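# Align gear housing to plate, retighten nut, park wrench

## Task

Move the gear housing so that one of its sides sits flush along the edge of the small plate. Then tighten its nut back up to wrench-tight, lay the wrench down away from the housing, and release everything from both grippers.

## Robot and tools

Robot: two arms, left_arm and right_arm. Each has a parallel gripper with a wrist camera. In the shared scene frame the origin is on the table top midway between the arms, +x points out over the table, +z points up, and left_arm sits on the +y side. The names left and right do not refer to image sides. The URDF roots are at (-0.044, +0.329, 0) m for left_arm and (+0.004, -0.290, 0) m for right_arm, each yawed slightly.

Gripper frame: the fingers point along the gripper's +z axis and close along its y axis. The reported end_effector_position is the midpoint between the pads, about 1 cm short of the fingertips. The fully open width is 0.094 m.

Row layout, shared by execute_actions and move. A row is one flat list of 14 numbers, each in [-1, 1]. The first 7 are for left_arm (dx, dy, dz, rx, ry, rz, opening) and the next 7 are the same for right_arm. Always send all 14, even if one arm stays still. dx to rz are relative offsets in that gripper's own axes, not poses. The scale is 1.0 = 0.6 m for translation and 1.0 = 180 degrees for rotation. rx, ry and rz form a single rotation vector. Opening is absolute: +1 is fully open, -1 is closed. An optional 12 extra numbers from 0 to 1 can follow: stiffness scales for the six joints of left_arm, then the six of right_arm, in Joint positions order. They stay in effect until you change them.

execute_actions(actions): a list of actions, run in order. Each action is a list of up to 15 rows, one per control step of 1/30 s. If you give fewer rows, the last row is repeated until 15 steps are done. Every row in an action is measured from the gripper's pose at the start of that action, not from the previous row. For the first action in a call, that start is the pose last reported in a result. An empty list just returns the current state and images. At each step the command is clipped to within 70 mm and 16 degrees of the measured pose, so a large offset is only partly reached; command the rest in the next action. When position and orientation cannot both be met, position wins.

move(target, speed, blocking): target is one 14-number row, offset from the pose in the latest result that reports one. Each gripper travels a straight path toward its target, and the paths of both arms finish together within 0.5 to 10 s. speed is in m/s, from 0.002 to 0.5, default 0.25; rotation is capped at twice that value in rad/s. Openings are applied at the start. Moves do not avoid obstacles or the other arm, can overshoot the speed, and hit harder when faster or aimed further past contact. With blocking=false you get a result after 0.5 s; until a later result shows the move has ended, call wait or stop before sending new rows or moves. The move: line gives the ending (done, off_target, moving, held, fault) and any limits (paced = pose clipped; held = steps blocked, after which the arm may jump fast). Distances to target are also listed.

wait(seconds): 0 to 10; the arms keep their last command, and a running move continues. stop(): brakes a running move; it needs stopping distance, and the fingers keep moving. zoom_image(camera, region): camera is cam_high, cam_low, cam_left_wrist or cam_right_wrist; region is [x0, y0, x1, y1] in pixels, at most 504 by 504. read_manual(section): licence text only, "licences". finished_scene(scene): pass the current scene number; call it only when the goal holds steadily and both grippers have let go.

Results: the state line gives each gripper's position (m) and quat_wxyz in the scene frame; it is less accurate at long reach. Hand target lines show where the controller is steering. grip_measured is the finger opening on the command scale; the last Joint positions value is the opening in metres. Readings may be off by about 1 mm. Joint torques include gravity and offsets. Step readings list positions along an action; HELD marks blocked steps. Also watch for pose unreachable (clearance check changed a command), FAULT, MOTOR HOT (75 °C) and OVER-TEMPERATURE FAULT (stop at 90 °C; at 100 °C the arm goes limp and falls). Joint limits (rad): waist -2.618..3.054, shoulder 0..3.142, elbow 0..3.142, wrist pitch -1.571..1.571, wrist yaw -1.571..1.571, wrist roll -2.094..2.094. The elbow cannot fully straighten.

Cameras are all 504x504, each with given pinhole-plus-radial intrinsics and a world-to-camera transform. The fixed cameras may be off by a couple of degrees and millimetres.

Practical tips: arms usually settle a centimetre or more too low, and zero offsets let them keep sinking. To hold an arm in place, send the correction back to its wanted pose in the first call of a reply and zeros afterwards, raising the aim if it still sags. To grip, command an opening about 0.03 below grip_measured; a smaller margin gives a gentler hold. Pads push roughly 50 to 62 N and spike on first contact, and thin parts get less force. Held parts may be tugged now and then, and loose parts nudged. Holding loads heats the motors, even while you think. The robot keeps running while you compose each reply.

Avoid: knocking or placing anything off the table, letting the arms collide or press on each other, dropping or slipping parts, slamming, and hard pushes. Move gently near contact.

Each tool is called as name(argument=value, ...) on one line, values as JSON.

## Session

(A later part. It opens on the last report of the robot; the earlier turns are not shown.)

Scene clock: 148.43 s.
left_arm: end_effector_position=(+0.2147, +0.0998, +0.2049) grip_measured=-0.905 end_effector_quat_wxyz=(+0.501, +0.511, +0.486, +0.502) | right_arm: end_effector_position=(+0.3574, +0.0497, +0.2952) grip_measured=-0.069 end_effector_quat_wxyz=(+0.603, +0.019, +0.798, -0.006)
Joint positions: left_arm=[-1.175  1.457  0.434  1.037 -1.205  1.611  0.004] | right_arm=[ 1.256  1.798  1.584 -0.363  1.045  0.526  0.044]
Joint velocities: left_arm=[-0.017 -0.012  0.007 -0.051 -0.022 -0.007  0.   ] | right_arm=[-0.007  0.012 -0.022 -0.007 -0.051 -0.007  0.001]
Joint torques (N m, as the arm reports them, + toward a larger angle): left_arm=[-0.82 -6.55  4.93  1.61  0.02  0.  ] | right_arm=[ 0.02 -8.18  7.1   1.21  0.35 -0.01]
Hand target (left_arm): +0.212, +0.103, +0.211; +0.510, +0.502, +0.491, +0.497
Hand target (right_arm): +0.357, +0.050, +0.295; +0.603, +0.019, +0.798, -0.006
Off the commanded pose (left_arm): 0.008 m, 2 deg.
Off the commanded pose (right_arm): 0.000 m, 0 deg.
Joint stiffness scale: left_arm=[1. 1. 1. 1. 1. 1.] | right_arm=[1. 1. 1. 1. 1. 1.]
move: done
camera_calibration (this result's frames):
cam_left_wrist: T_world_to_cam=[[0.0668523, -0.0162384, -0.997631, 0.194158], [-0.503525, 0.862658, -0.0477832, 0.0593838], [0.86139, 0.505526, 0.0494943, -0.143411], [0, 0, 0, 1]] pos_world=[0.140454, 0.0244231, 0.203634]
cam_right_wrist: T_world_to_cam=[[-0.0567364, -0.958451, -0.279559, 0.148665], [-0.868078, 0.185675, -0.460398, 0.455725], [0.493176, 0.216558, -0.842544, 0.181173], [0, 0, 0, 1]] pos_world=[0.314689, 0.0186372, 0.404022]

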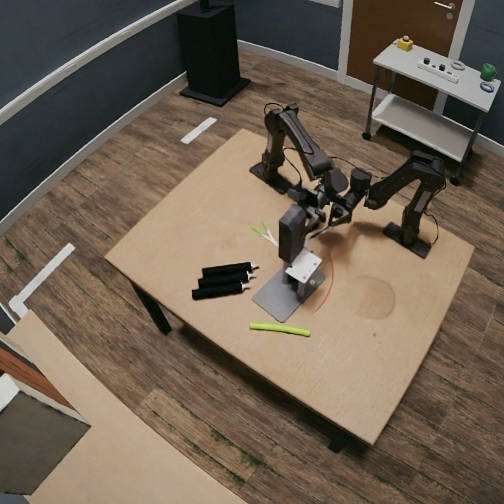

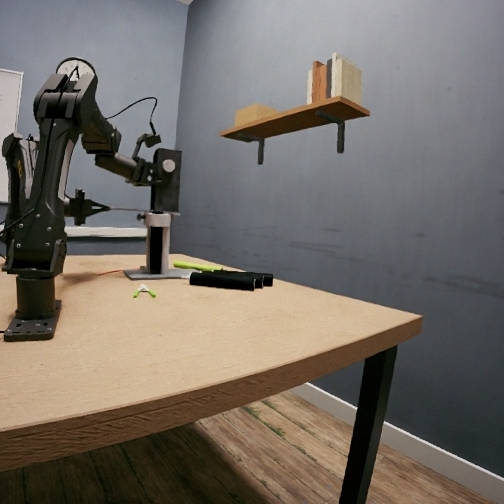

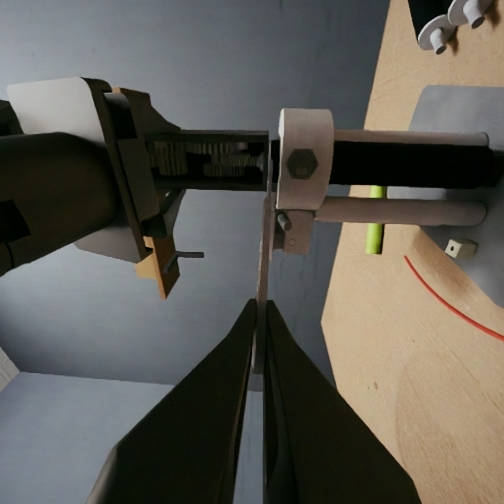

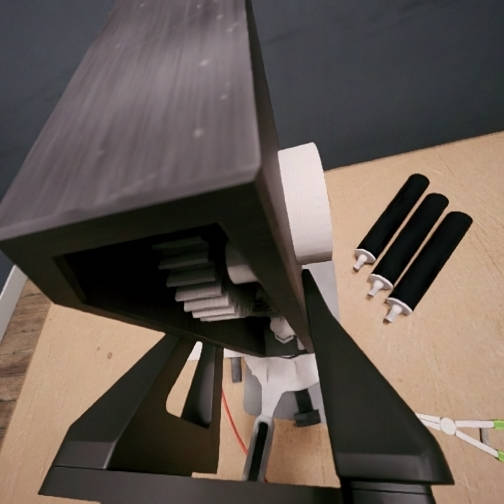

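move(target=[0.03,0.03,-0.03,0,0,0,-1,0,0,0,0,0,0,-0.4], speed=0.04)

move(target=[0.22,0.03,0.06,0,0,0,-1,0,0,0,0,0,0,-0.4], speed=0.1)

move(target=[0,0,0,0,0,-0.5,-1,0,0,0,0,0,0,-0.4], speed=0.4)

move(target=[0,0,0,0,0,-0.5,-1,0,0,0,0,0,0,-0.4], speed=0.4)

Scene clock: 149.97 s.
left_arm: end_effector_position=(+0.1998, +0.1147, +0.2189) grip_measured=-0.905 end_effector_quat_wxyz=(+0.492, +0.520, +0.480, +0.507) | right_arm: end_effector_position=(+0.3574, +0.0497, +0.2952) grip_measured=-0.069 end_effector_quat_wxyz=(+0.603, +0.019, +0.798, -0.006)
Joint positions: left_arm=[-1.216  1.301  0.409  0.884 -1.247  1.618  0.004] | right_arm=[ 1.256  1.798  1.584 -0.363  1.045  0.526  0.044]
Joint velocities: left_arm=[ 0.002 -0.012 -0.017 -0.022  0.007 -0.066  0.001] | right_arm=[-0.007 -0.007  0.002  0.007  0.007  0.007 -0.001]
Joint torques (N m, as the arm reports them, + toward a larger angle): left_arm=[-0.76 -5.44  5.44  1.56 -0.05 -0.04] | right_arm=[ 0.07 -8.21  7.13  1.22  0.34  0.02]
Hand target (left_arm): +0.197, +0.118, +0.223; +0.500, +0.512, +0.486, +0.502
Hand target (right_arm): +0.357, +0.050, +0.295; +0.603, +0.019, +0.798, -0.006
Off the commanded pose (left_arm): 0.006 m, 2 deg.
Off the commanded pose (right_arm): 0.000 m, 0 deg.
Joint stiffness scale: left_arm=[1. 1. 1. 1. 1. 1.] | right_arm=[1. 1. 1. 1. 1. 1.]
move: done
camera_calibration (this result's frames):
cam_left_wrist: T_world_to_cam=[[0.0598378, 0.0118899, -0.998137, 0.207664], [-0.503772, 0.863607, -0.0199135, 0.0335083], [0.861762, 0.504025, 0.0576662, -0.140476], [0, 0, 0, 1]] pos_world=[0.125511, 0.0393963, 0.216046]
cam_right_wrist: T_world_to_cam=[[-0.0567364, -0.958451, -0.279559, 0.148665], [-0.868078, 0.185675, -0.460398, 0.455725], [0.493176, 0.216558, -0.842544, 0.181173], [0, 0, 0, 1]] pos_world=[0.314689, 0.0186372, 0.404022]

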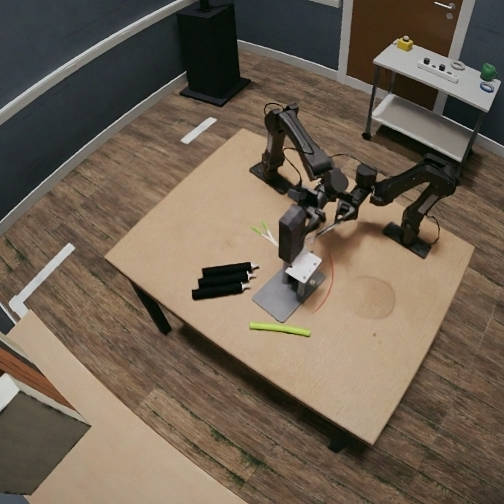

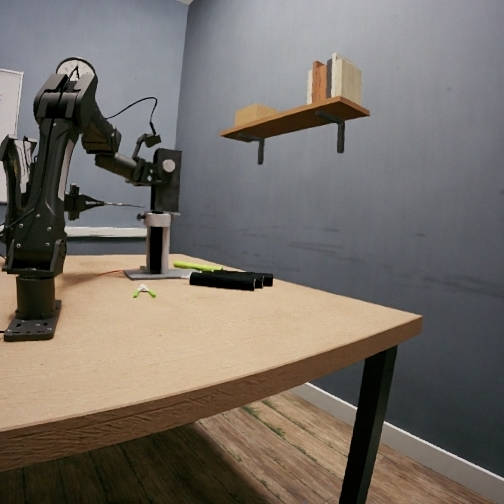

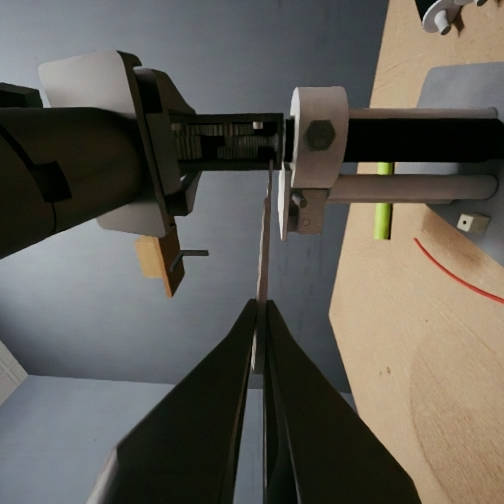

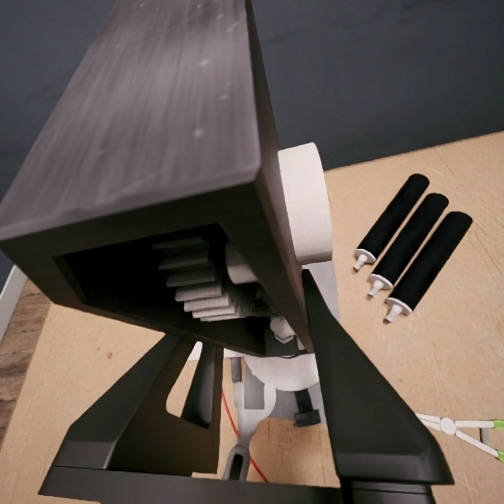

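Scene clock: 152.00 s.
left_arm: end_effector_position=(+0.2398, +0.2436, +0.2344) grip_measured=-0.905 end_effector_quat_wxyz=(+0.475, +0.536, +0.478, +0.508) | right_arm: end_effector_position=(+0.3574, +0.0497, +0.2952) grip_measured=-0.069 end_effector_quat_wxyz=(+0.603, +0.019, +0.798, -0.006)
Joint positions: left_arm=[-0.607  0.68   0.275  0.365 -0.639  1.637  0.004] | right_arm=[ 1.256  1.798  1.584 -0.363  1.045  0.526  0.044]
Joint velocities: left_arm=[-0.007 -0.017 -0.012  0.007  0.007 -0.037  0.   ] | right_arm=[-0.002  0.007  0.002 -0.022 -0.007  0.022 -0.001]
Joint torques (N m, as the arm reports them, + toward a larger angle): left_arm=[ 0.68 -2.04  7.74  2.07  0.08 -0.08] | right_arm=[ 0.06 -8.16  7.06  1.22  0.35  0.  ]
Hand target (left_arm): +0.238, +0.246, +0.244; +0.492, +0.520, +0.479, +0.508
Hand target (right_arm): +0.357, +0.050, +0.295; +0.603, +0.019, +0.798, -0.006
Off the commanded pose (left_arm): 0.010 m, 3 deg.
Off the commanded pose (right_arm): 0.000 m, 0 deg.
Joint stiffness scale: left_arm=[1. 1. 1. 1. 1. 1.] | right_arm=[1. 1. 1. 1. 1. 1.]
move: off_target (left_arm)
camera_calibration (this result's frames):
cam_left_wrist: T_world_to_cam=[[0.0305787, 0.0479872, -0.99838, 0.217457], [-0.504134, 0.863233, 0.0260506, -0.0679734], [0.863084, 0.50252, 0.0505885, -0.239139], [0, 0, 0, 1]] pos_world=[0.16548, 0.168414, 0.230973]
cam_right_wrist: T_world_to_cam=[[-0.0567364, -0.958451, -0.279559, 0.148665], [-0.868078, 0.185675, -0.460398, 0.455725], [0.493176, 0.216558, -0.842544, 0.181173], [0, 0, 0, 1]] pos_world=[0.314689, 0.0186372, 0.404022]

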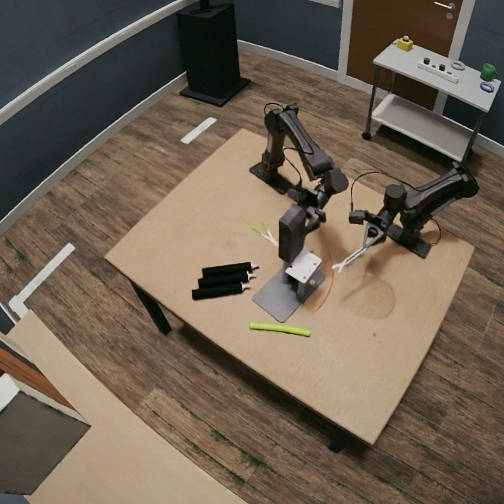

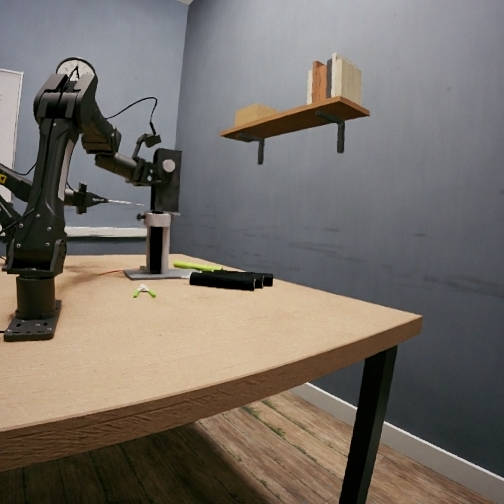

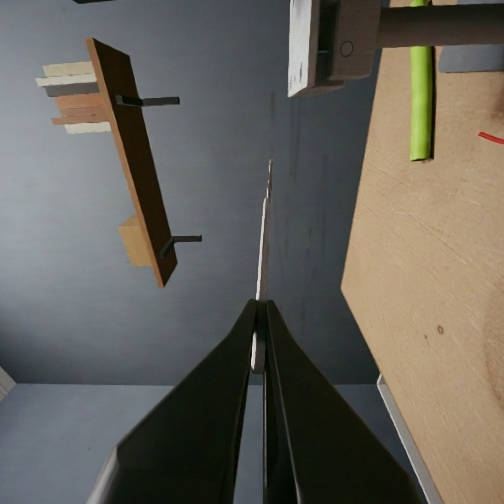

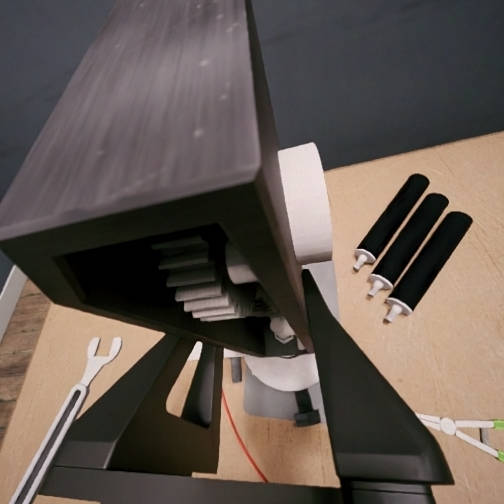

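Scene clock: 154.63 s.
left_arm: end_effector_position=(+0.2397, +0.2437, +0.2311) grip_measured=-0.906 end_effector_quat_wxyz=(+0.690, +0.048, +0.721, +0.030) | right_arm: end_effector_position=(+0.3574, +0.0497, +0.2952) grip_measured=-0.069 end_effector_quat_wxyz=(+0.603, +0.019, +0.798, -0.006)
Joint positions: left_arm=[-0.607  0.68   0.275  0.35  -0.639  0.076  0.004] | right_arm=[ 1.256  1.798  1.584 -0.363  1.045  0.526  0.044]
Joint velocities: left_arm=[ 0.012 -0.012  0.007  0.037 -0.007 -0.022  0.   ] | right_arm=[-0.007 -0.012  0.002 -0.007  0.007  0.022 -0.001]
Joint torques (N m, as the arm reports them, + toward a larger angle): left_arm=[ 0.06 -0.39  7.8   1.96  0.01 -0.13] | right_arm=[ 0.07 -8.19  7.07  1.21  0.36  0.01]
Hand target (left_arm): +0.240, +0.244, +0.234; +0.695, +0.041, +0.718, +0.023
Hand target (right_arm): +0.357, +0.050, +0.295; +0.603, +0.019, +0.798, -0.006
Off the commanded pose (left_arm): 0.003 m, 1 deg.
Off the commanded pose (right_arm): 0.000 m, 0 deg.
Joint stiffness scale: left_arm=[1. 1. 1. 1. 1. 1.] | right_arm=[1. 1. 1. 1. 1. 1.]
move: done
camera_calibration (this result's frames):
cam_left_wrist: T_world_to_cam=[[0.0363519, -0.996893, -0.0698836, 0.252895], [-0.561742, 0.0374523, -0.826464, 0.344061], [0.826513, 0.0693001, -0.558635, 0.0162373], [0, 0, 0, 1]] pos_world=[0.17066, 0.238099, 0.311098]
cam_right_wrist: T_world_to_cam=[[-0.0567364, -0.958451, -0.279559, 0.148665], [-0.868078, 0.185675, -0.460398, 0.455725], [0.493176, 0.216558, -0.842544, 0.181173], [0, 0, 0, 1]] pos_world=[0.314689, 0.0186372, 0.404022]

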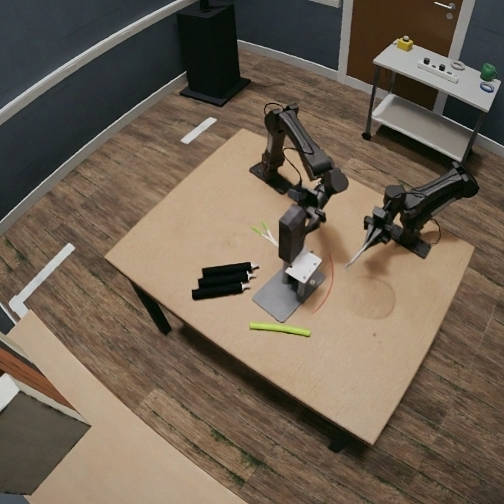

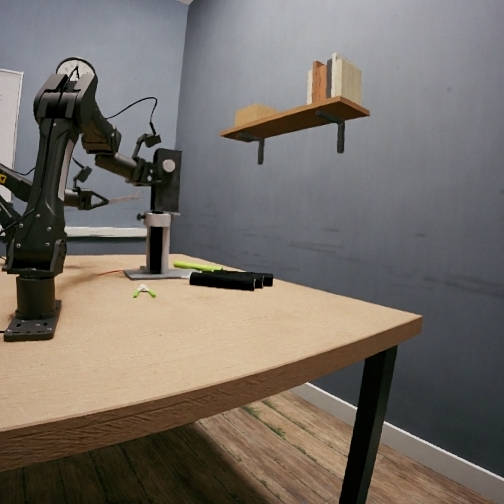

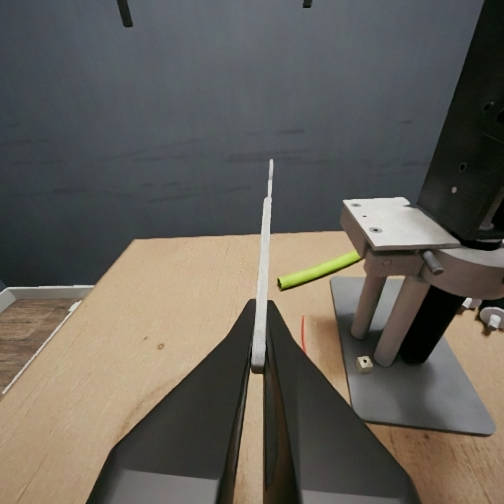

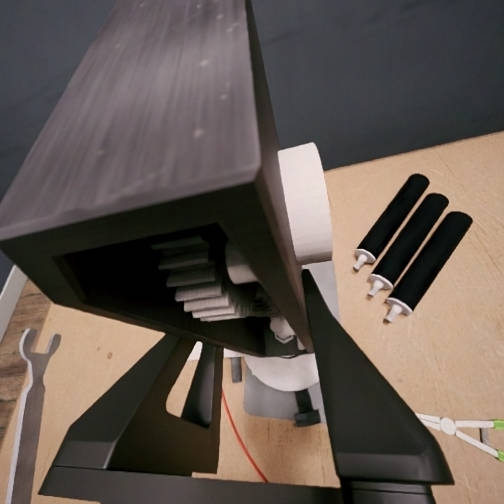

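Scene clock: 157.27 s.
left_arm: end_effector_position=(+0.2396, +0.2438, +0.2288) grip_measured=-0.906 end_effector_quat_wxyz=(+0.509, -0.476, +0.548, -0.463) | right_arm: end_effector_position=(+0.3574, +0.0497, +0.2952) grip_measured=-0.069 end_effector_quat_wxyz=(+0.603, +0.019, +0.798, -0.006)
Joint positions: left_arm=[-0.607  0.68   0.275  0.339 -0.639 -1.494  0.004] | right_arm=[ 1.256  1.798  1.584 -0.363  1.045  0.526  0.044]
Joint velocities: left_arm=[-0.007  0.002  0.007  0.037  0.007 -0.066  0.   ] | right_arm=[-0.012 -0.012 -0.002 -0.037 -0.007 -0.022  0.   ]
Joint torques (N m, as the arm reports them, + toward a larger angle): left_arm=[-0.1  -0.35  7.61  1.94  0.    0.  ] | right_arm=[ 0.06 -8.18  7.04  1.22  0.36 -0.01]
Hand target (left_arm): +0.240, +0.244, +0.231; +0.509, -0.476, +0.544, -0.467
Hand target (right_arm): +0.357, +0.050, +0.295; +0.603, +0.019, +0.798, -0.006
Off the commanded pose (left_arm): 0.002 m, 1 deg.
Off the commanded pose (right_arm): 0.000 m, 0 deg.
Joint stiffness scale: left_arm=[1. 1. 1. 1. 1. 1.] | right_arm=[1. 1. 1. 1. 1. 1.]
move: done
camera_calibration (this result's frames):
cam_left_wrist: T_world_to_cam=[[0.113821, -0.0771091, 0.990504, -0.232644], [-0.54458, -0.838704, -0.00271267, 0.363111], [0.83095, -0.5391, -0.137455, 0.0659416], [0, 0, 0, 1]] pos_world=[0.169429, 0.322153, 0.240484]
cam_right_wrist: T_world_to_cam=[[-0.0567364, -0.958451, -0.279559, 0.148665], [-0.868078, 0.185675, -0.460398, 0.455725], [0.493176, 0.216558, -0.842544, 0.181173], [0, 0, 0, 1]] pos_world=[0.314689, 0.0186372, 0.404022]

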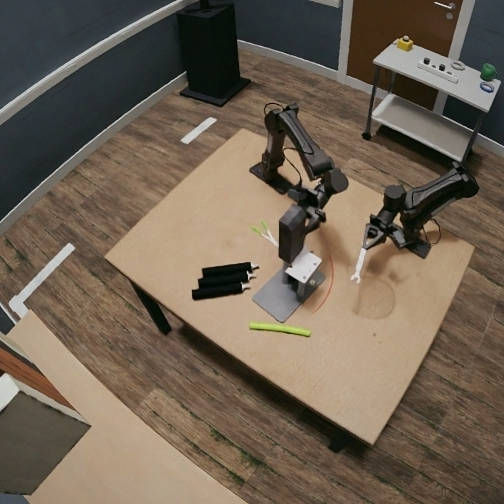

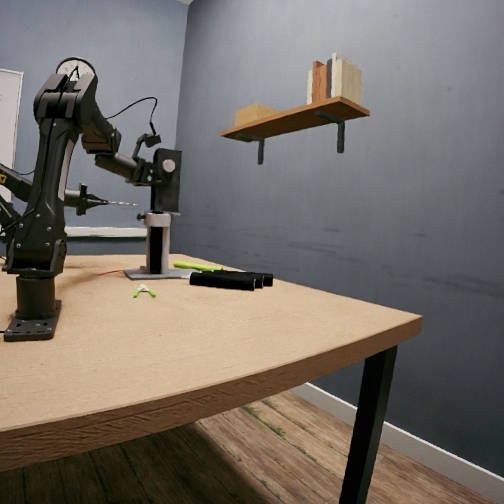

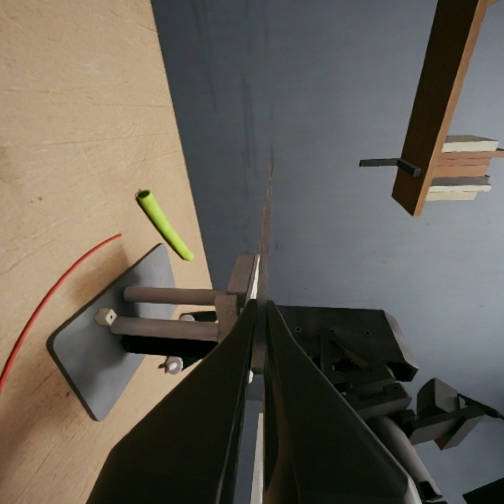

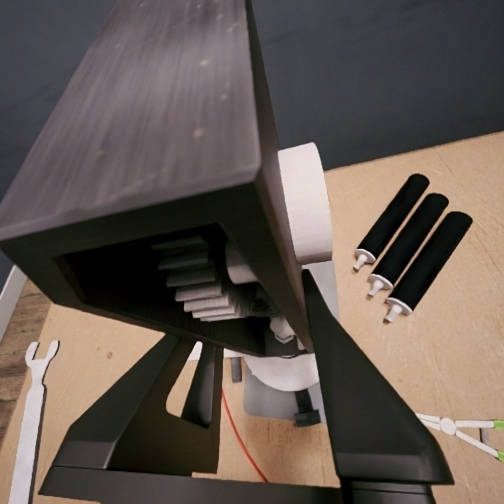

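move(target=[0.357,-0.038,-0.085,0.03,0.033,-0.047,-1,0,0,0,0,0,0,-0.4], speed=0.08)

zoom_image(camera="cam_right_wrist", region=[180,300,360,480])

Scene clock: 160.73 s.
left_arm: end_effector_position=(+0.1848, +0.0345, +0.2192) grip_measured=-0.906 end_effector_quat_wxyz=(+0.469, -0.464, +0.525, -0.538) | right_arm: end_effector_position=(+0.3574, +0.0497, +0.2952) grip_measured=-0.069 end_effector_quat_wxyz=(+0.603, +0.019, +0.798, -0.006)
Joint positions: left_arm=[-1.328  1.575  0.589  1.045 -1.252 -1.521  0.004] | right_arm=[ 1.256  1.798  1.584 -0.363  1.045  0.526  0.044]
Joint velocities: left_arm=[-0.002  0.012  0.002  0.11  -0.007  0.022  0.   ] | right_arm=[ 0.022  0.007 -0.007  0.007 -0.022  0.007 -0.001]
Joint torques (N m, as the arm reports them, + toward a larger angle): left_arm=[-0.64 -5.11  8.69  1.59  0.01  0.16] | right_arm=[ 0.07 -8.14  7.04  1.21  0.35 -0.01]
Hand target (left_arm): +0.184, +0.029, +0.230; +0.465, -0.468, +0.514, -0.548
Hand target (right_arm): +0.357, +0.050, +0.295; +0.603, +0.019, +0.798, -0.006
Off the commanded pose (left_arm): 0.011 m, 2 deg.
Off the commanded pose (right_arm): 0.000 m, 0 deg.
Joint stiffness scale: left_arm=[1. 1. 1. 1. 1. 1.] | right_arm=[1. 1. 1. 1. 1. 1.]
move: off_target (left_arm)
camera_calibration (this result's frames):
cam_left_wrist: T_world_to_cam=[[0.0494517, 0.042826, 0.997858, -0.226819], [-0.631947, -0.772326, 0.0644646, 0.156768], [0.773433, -0.633781, -0.0111291, -0.0164796], [0, 0, 0, 1]] pos_world=[0.123032, 0.120346, 0.216044]
cam_right_wrist: T_world_to_cam=[[-0.0567364, -0.958451, -0.279559, 0.148665], [-0.868078, 0.185675, -0.460398, 0.455725], [0.493176, 0.216558, -0.842544, 0.181173], [0, 0, 0, 1]] pos_world=[0.314689, 0.0186372, 0.404022]

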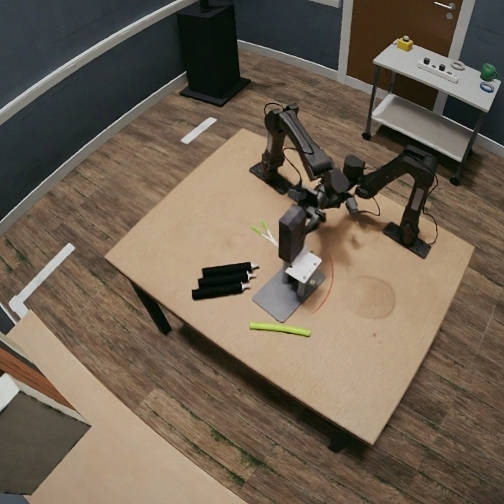

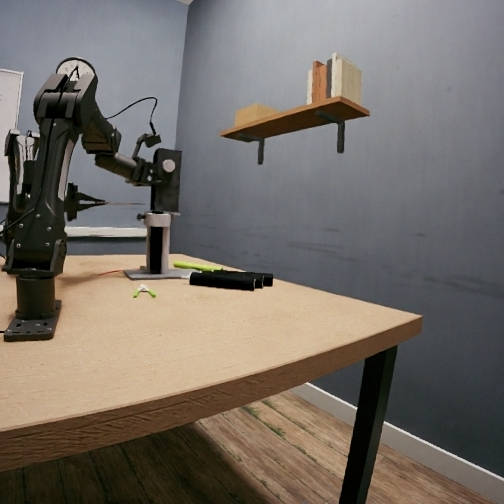

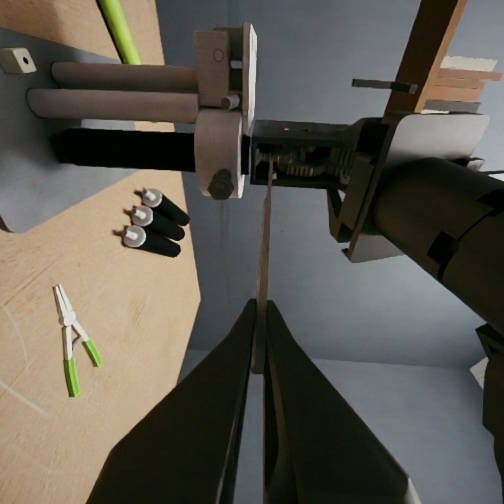

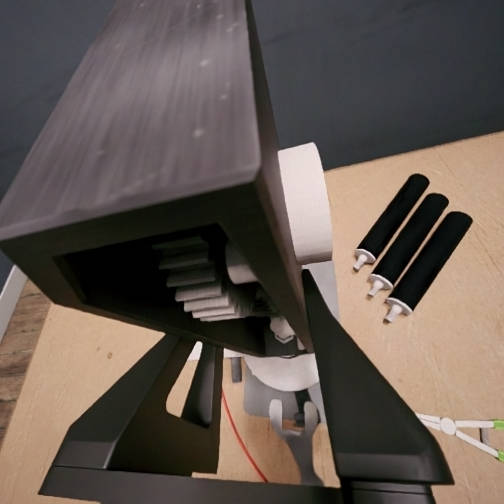

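Region (180, 300, 360, 480) of cam_right_wrist's 504x504 image, scaled by 2.800, with more detail than that image has.

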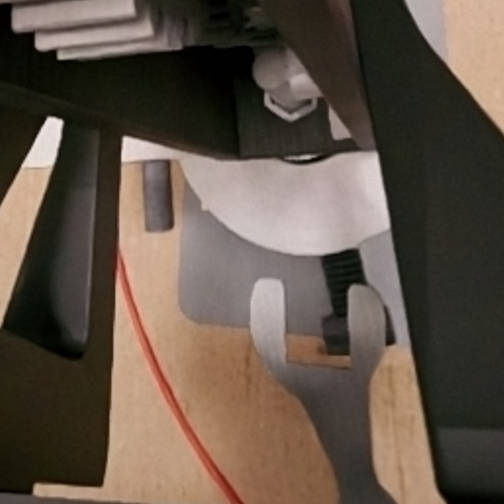

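move(target=[-0.012,0.002,0.045,0,0,0,-1,0,0,0,0,0,0,-0.4], speed=0.025)

zoom_image(camera="cam_right_wrist", region=[180,300,360,480])

zoom_image(camera="cam_left_wrist", region=[200,100,330,230])

Scene clock: 162.23 s.
left_arm: end_effector_position=(+0.2101, +0.0413, +0.2187) grip_measured=-0.906 end_effector_quat_wxyz=(+0.469, -0.466, +0.523, -0.538) | right_arm: end_effector_position=(+0.3574, +0.0497, +0.2952) grip_measured=-0.069 end_effector_quat_wxyz=(+0.603, +0.019, +0.798, -0.006)
Joint positions: left_arm=[-1.235  1.575  0.589  1.035 -1.163 -1.535  0.004] | right_arm=[ 1.256  1.798  1.584 -0.363  1.045  0.526  0.044]
Joint velocities: left_arm=[ 0.017 -0.007  0.002  0.051  0.022 -0.022  0.001] | right_arm=[-0.002  0.002 -0.012 -0.007  0.022 -0.095 -0.   ]
Joint torques (N m, as the arm reports them, + toward a larger angle): left_arm=[ 0.67 -4.79  6.91  1.47  0.1   0.05] | right_arm=[ 0.03 -8.21  7.07  1.21  0.35 -0.01]
Hand target (left_arm): +0.213, +0.038, +0.218; +0.469, -0.463, +0.525, -0.538
Hand target (right_arm): +0.357, +0.050, +0.295; +0.603, +0.019, +0.798, -0.006
Off the commanded pose (left_arm): 0.004 m, 0 deg.
Off the commanded pose (right_arm): 0.000 m, 0 deg.
Joint stiffness scale: left_arm=[1. 1. 1. 1. 1. 1.] | right_arm=[1. 1. 1. 1. 1. 1.]
move: done
camera_calibration (this result's frames):
cam_left_wrist: T_world_to_cam=[[0.0486213, 0.0466048, 0.997729, -0.227817], [-0.628856, -0.774644, 0.0668297, 0.176992], [0.776, -0.630678, -0.00835646, -0.0330294], [0, 0, 0, 1]] pos_world=[0.14801, 0.126892, 0.215196]
cam_right_wrist: T_world_to_cam=[[-0.0567364, -0.958451, -0.279559, 0.148665], [-0.868078, 0.185675, -0.460398, 0.455725], [0.493176, 0.216558, -0.842544, 0.181173], [0, 0, 0, 1]] pos_world=[0.314689, 0.0186372, 0.404022]

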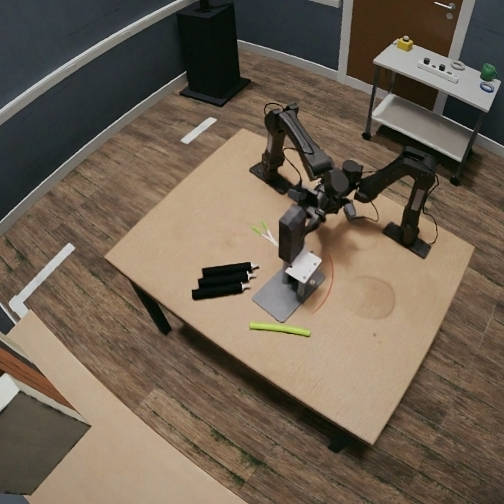

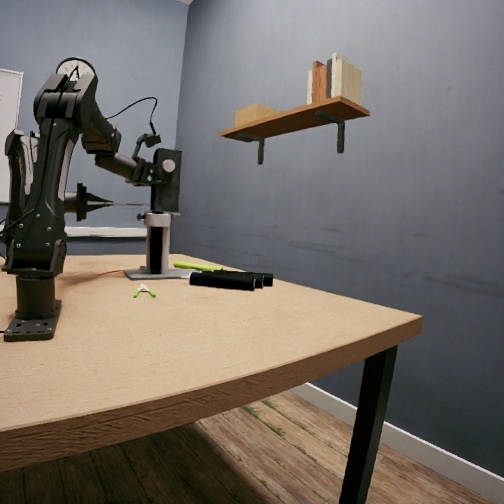

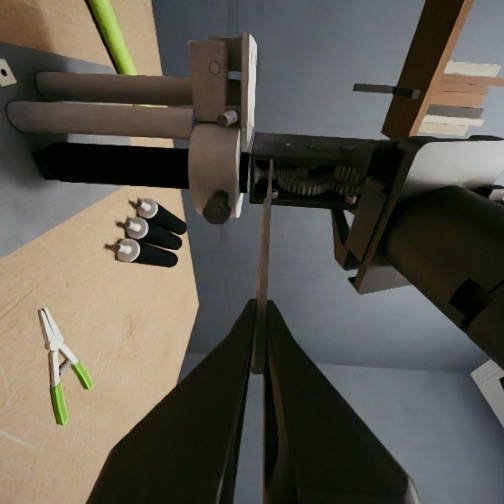

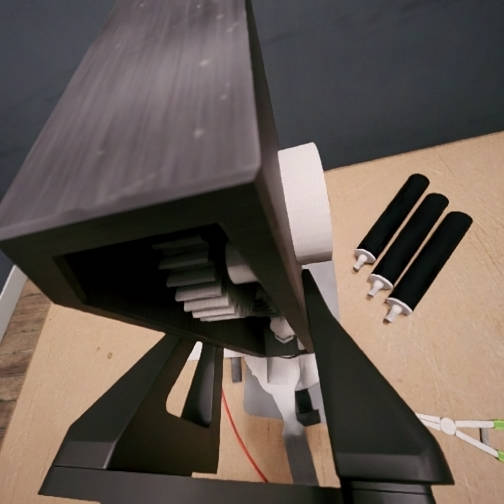

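Region (180, 300, 360, 480) of cam_right_wrist's 504x504 image, scaled by 2.800, with more detail than that image has.

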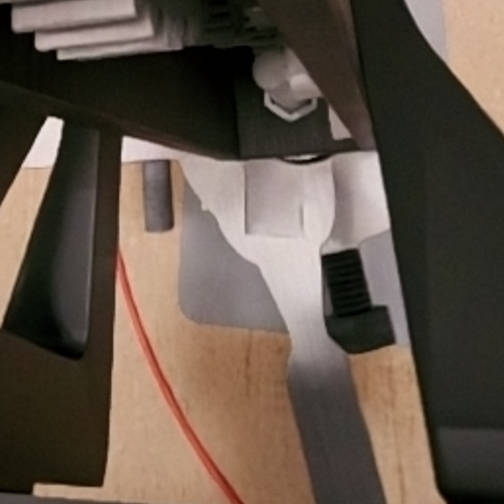

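Region (200, 100, 330, 230) of cam_left_wrist's 504x504 image, scaled by 3.877, with more detail than that image has.

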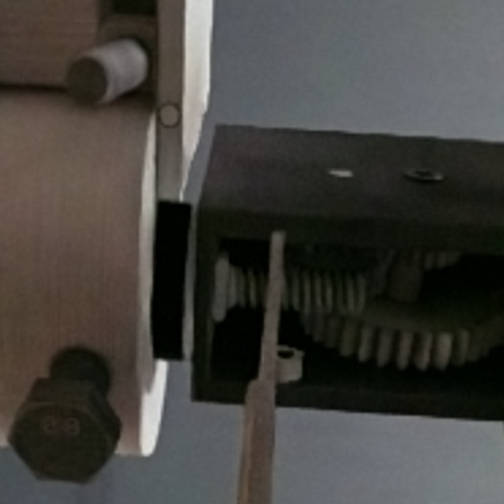

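Need ~9 mm lower, ~3 mm toward −y.

move(target=[0.008,0.01,0.005,-0.004,0,0,-1,0,0,0,0,0,0,-0.4], speed=0.015)

zoom_image(camera="cam_right_wrist", region=[180,300,360,480])

zoom_image(camera="cam_left_wrist", region=[200,100,330,230])

Scene clock: 163.20 s.
left_arm: end_effector_position=(+0.2106, +0.0387, +0.2084) grip_measured=-0.906 end_effector_quat_wxyz=(+0.467, -0.466, +0.530, -0.532) | right_arm: end_effector_position=(+0.3574, +0.0497, +0.2952) grip_measured=-0.069 end_effector_quat_wxyz=(+0.603, +0.019, +0.798, -0.006)
Joint positions: left_arm=[-1.235  1.597  0.589  1.015 -1.16  -1.564  0.004] | right_arm=[ 1.256  1.798  1.584 -0.363  1.045  0.526  0.044]
Joint velocities: left_arm=[-0.012  0.012 -0.017 -0.081 -0.022 -0.022 -0.   ] | right_arm=[-0.007 -0.002 -0.002 -0.022 -0.022 -0.081 -0.   ]
Joint torques (N m, as the arm reports them, + toward a larger angle): left_arm=[ 0.33 -5.49  7.33  1.51 -0.01  0.03] | right_arm=[ 0.05 -8.15  7.08  1.21  0.36  0.  ]
Hand target (left_arm): +0.212, +0.036, +0.213; +0.466, -0.468, +0.526, -0.535
Hand target (right_arm): +0.357, +0.050, +0.295; +0.603, +0.019, +0.798, -0.006
Off the commanded pose (left_arm): 0.005 m, 1 deg.
Off the commanded pose (right_arm): 0.000 m, 0 deg.
Joint stiffness scale: left_arm=[1. 1. 1. 1. 1. 1.] | right_arm=[1. 1. 1. 1. 1. 1.]
move: done
camera_calibration (this result's frames):
cam_left_wrist: T_world_to_cam=[[0.0641931, 0.0341495, 0.997353, -0.220223], [-0.630144, -0.773578, 0.0670456, 0.176198], [0.77382, -0.63278, -0.0281393, -0.0305176], [0, 0, 0, 1]] pos_world=[0.148782, 0.124513, 0.206968]
cam_right_wrist: T_world_to_cam=[[-0.0567364, -0.958451, -0.279559, 0.148665], [-0.868078, 0.185675, -0.460398, 0.455725], [0.493176, 0.216558, -0.842544, 0.181173], [0, 0, 0, 1]] pos_world=[0.314689, 0.0186372, 0.404022]

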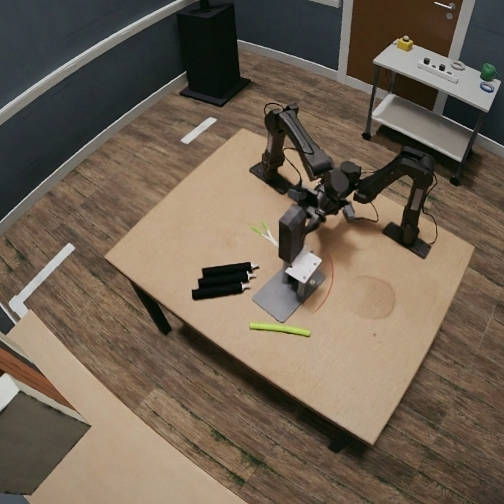

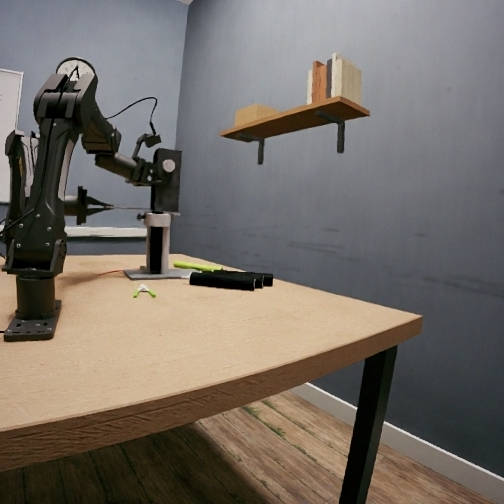

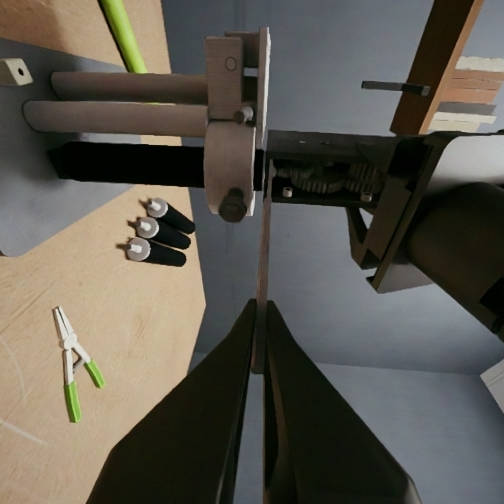

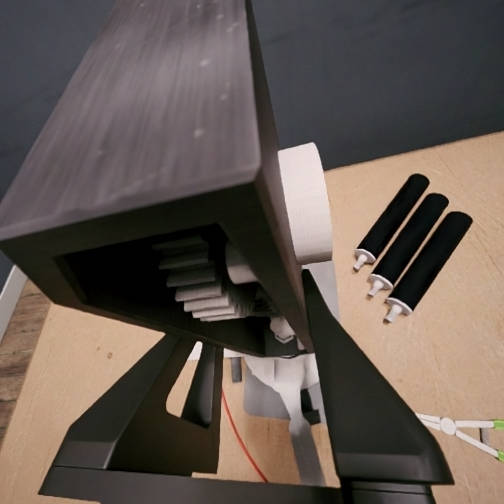

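Region (180, 300, 360, 480) of cam_right_wrist's 504x504 image, scaled by 2.800, with more detail than that image has.

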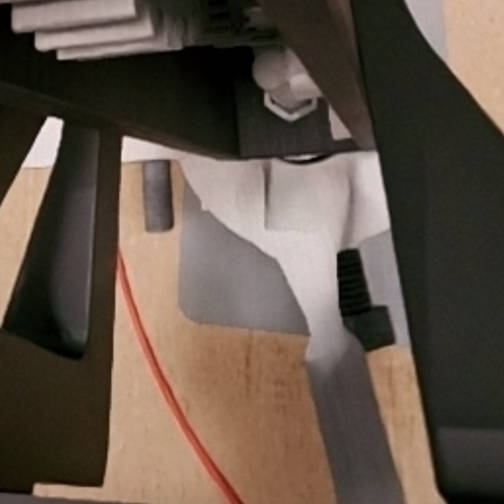

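Region (200, 100, 330, 230) of cam_left_wrist's 504x504 image, scaled by 3.877, with more detail than that image has.

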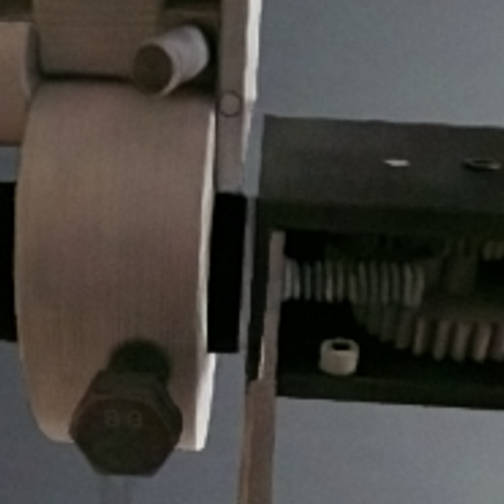

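move(target=[0.008,-0.024,0.0,0.008,0,-0.008,-1,0,0,0,0,0,0,-0.4], speed=0.015)

zoom_image(camera="cam_right_wrist", region=[180,300,360,480])

zoom_image(camera="cam_left_wrist", region=[200,100,330,230])

Scene clock: 164.80 s.
left_arm: end_effector_position=(+0.2106, +0.0388, +0.2104) grip_measured=-0.906 end_effector_quat_wxyz=(+0.470, -0.464, +0.530, -0.533) | right_arm: end_effector_position=(+0.3574, +0.0497, +0.2952) grip_measured=-0.069 end_effector_quat_wxyz=(+0.603, +0.019, +0.798, -0.006)
Joint positions: left_arm=[-1.235  1.597  0.589  1.029 -1.16  -1.547  0.004] | right_arm=[ 1.256  1.798  1.584 -0.363  1.045  0.526  0.044]
Joint velocities: left_arm=[-0.007  0.002  0.007 -0.007  0.022 -0.051 -0.001] | right_arm=[-0.002 -0.007  0.007  0.007  0.007  0.022  0.001]
Joint torques (N m, as the arm reports them, + toward a larger angle): left_arm=[-0.69 -6.05  8.2   1.73 -0.05  0.13] | right_arm=[ 0.   -8.18  7.08  1.18  0.36  0.  ]
Hand target (left_arm): +0.210, +0.034, +0.223; +0.466, -0.467, +0.518, -0.545
Hand target (right_arm): +0.357, +0.050, +0.295; +0.603, +0.019, +0.798, -0.006
Off the commanded pose (left_arm): 0.013 m, 2 deg.
Off the commanded pose (right_arm): 0.000 m, 0 deg.
Joint stiffness scale: left_arm=[1. 1. 1. 1. 1. 1.] | right_arm=[1. 1. 1. 1. 1. 1.]
move: off_target (left_arm)
camera_calibration (this result's frames):
cam_left_wrist: T_world_to_cam=[[0.0580648, 0.0307265, 0.99784, -0.220897], [-0.630162, -0.774102, 0.0605064, 0.177537], [0.774289, -0.632314, -0.0255854, -0.0310581], [0, 0, 0, 1]] pos_world=[0.148752, 0.124581, 0.208883]
cam_right_wrist: T_world_to_cam=[[-0.0567364, -0.958451, -0.279559, 0.148665], [-0.868078, 0.185675, -0.460398, 0.455725], [0.493176, 0.216558, -0.842544, 0.181173], [0, 0, 0, 1]] pos_world=[0.314689, 0.0186372, 0.404022]

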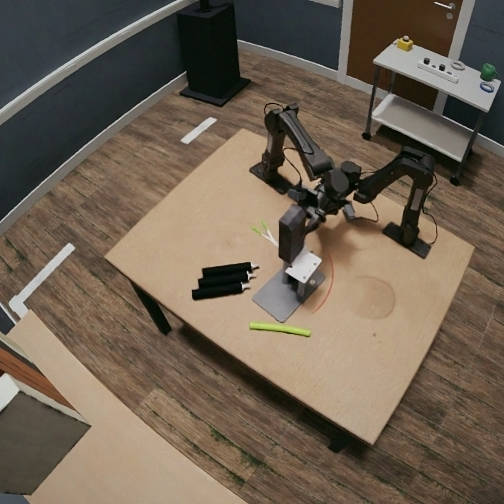

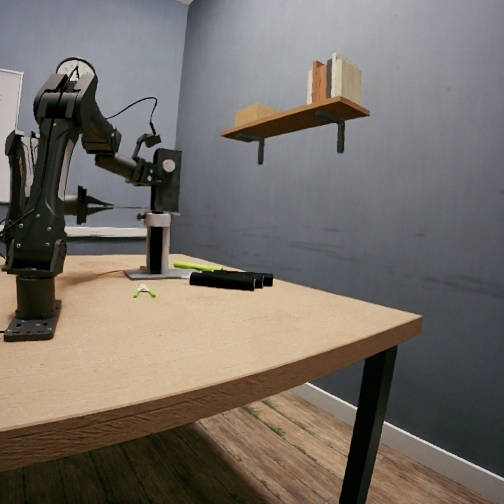

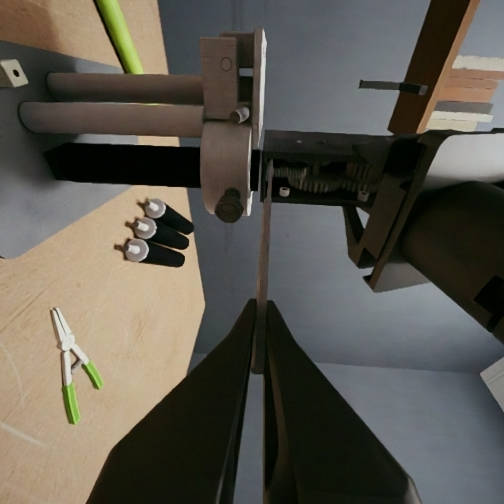

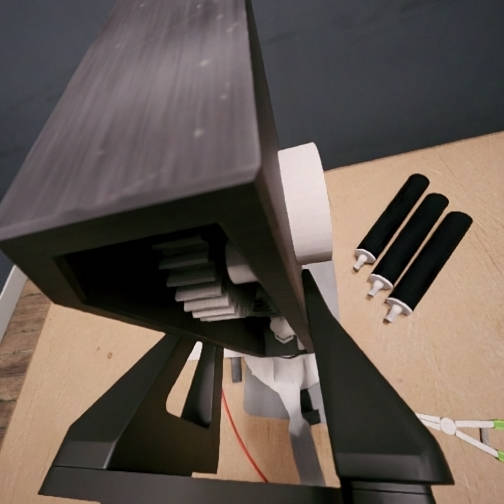

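Region (180, 300, 360, 480) of cam_right_wrist's 504x504 image, scaled by 2.800, with more detail than that image has.

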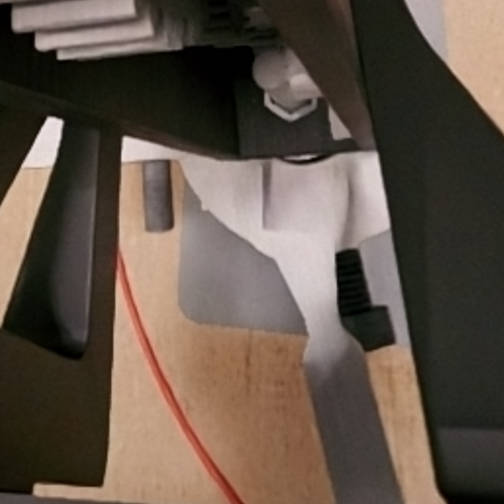

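Region (200, 100, 330, 230) of cam_left_wrist's 504x504 image, scaled by 3.877, with more detail than that image has.

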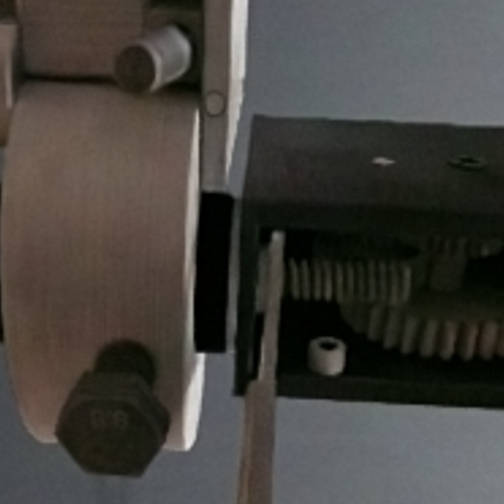

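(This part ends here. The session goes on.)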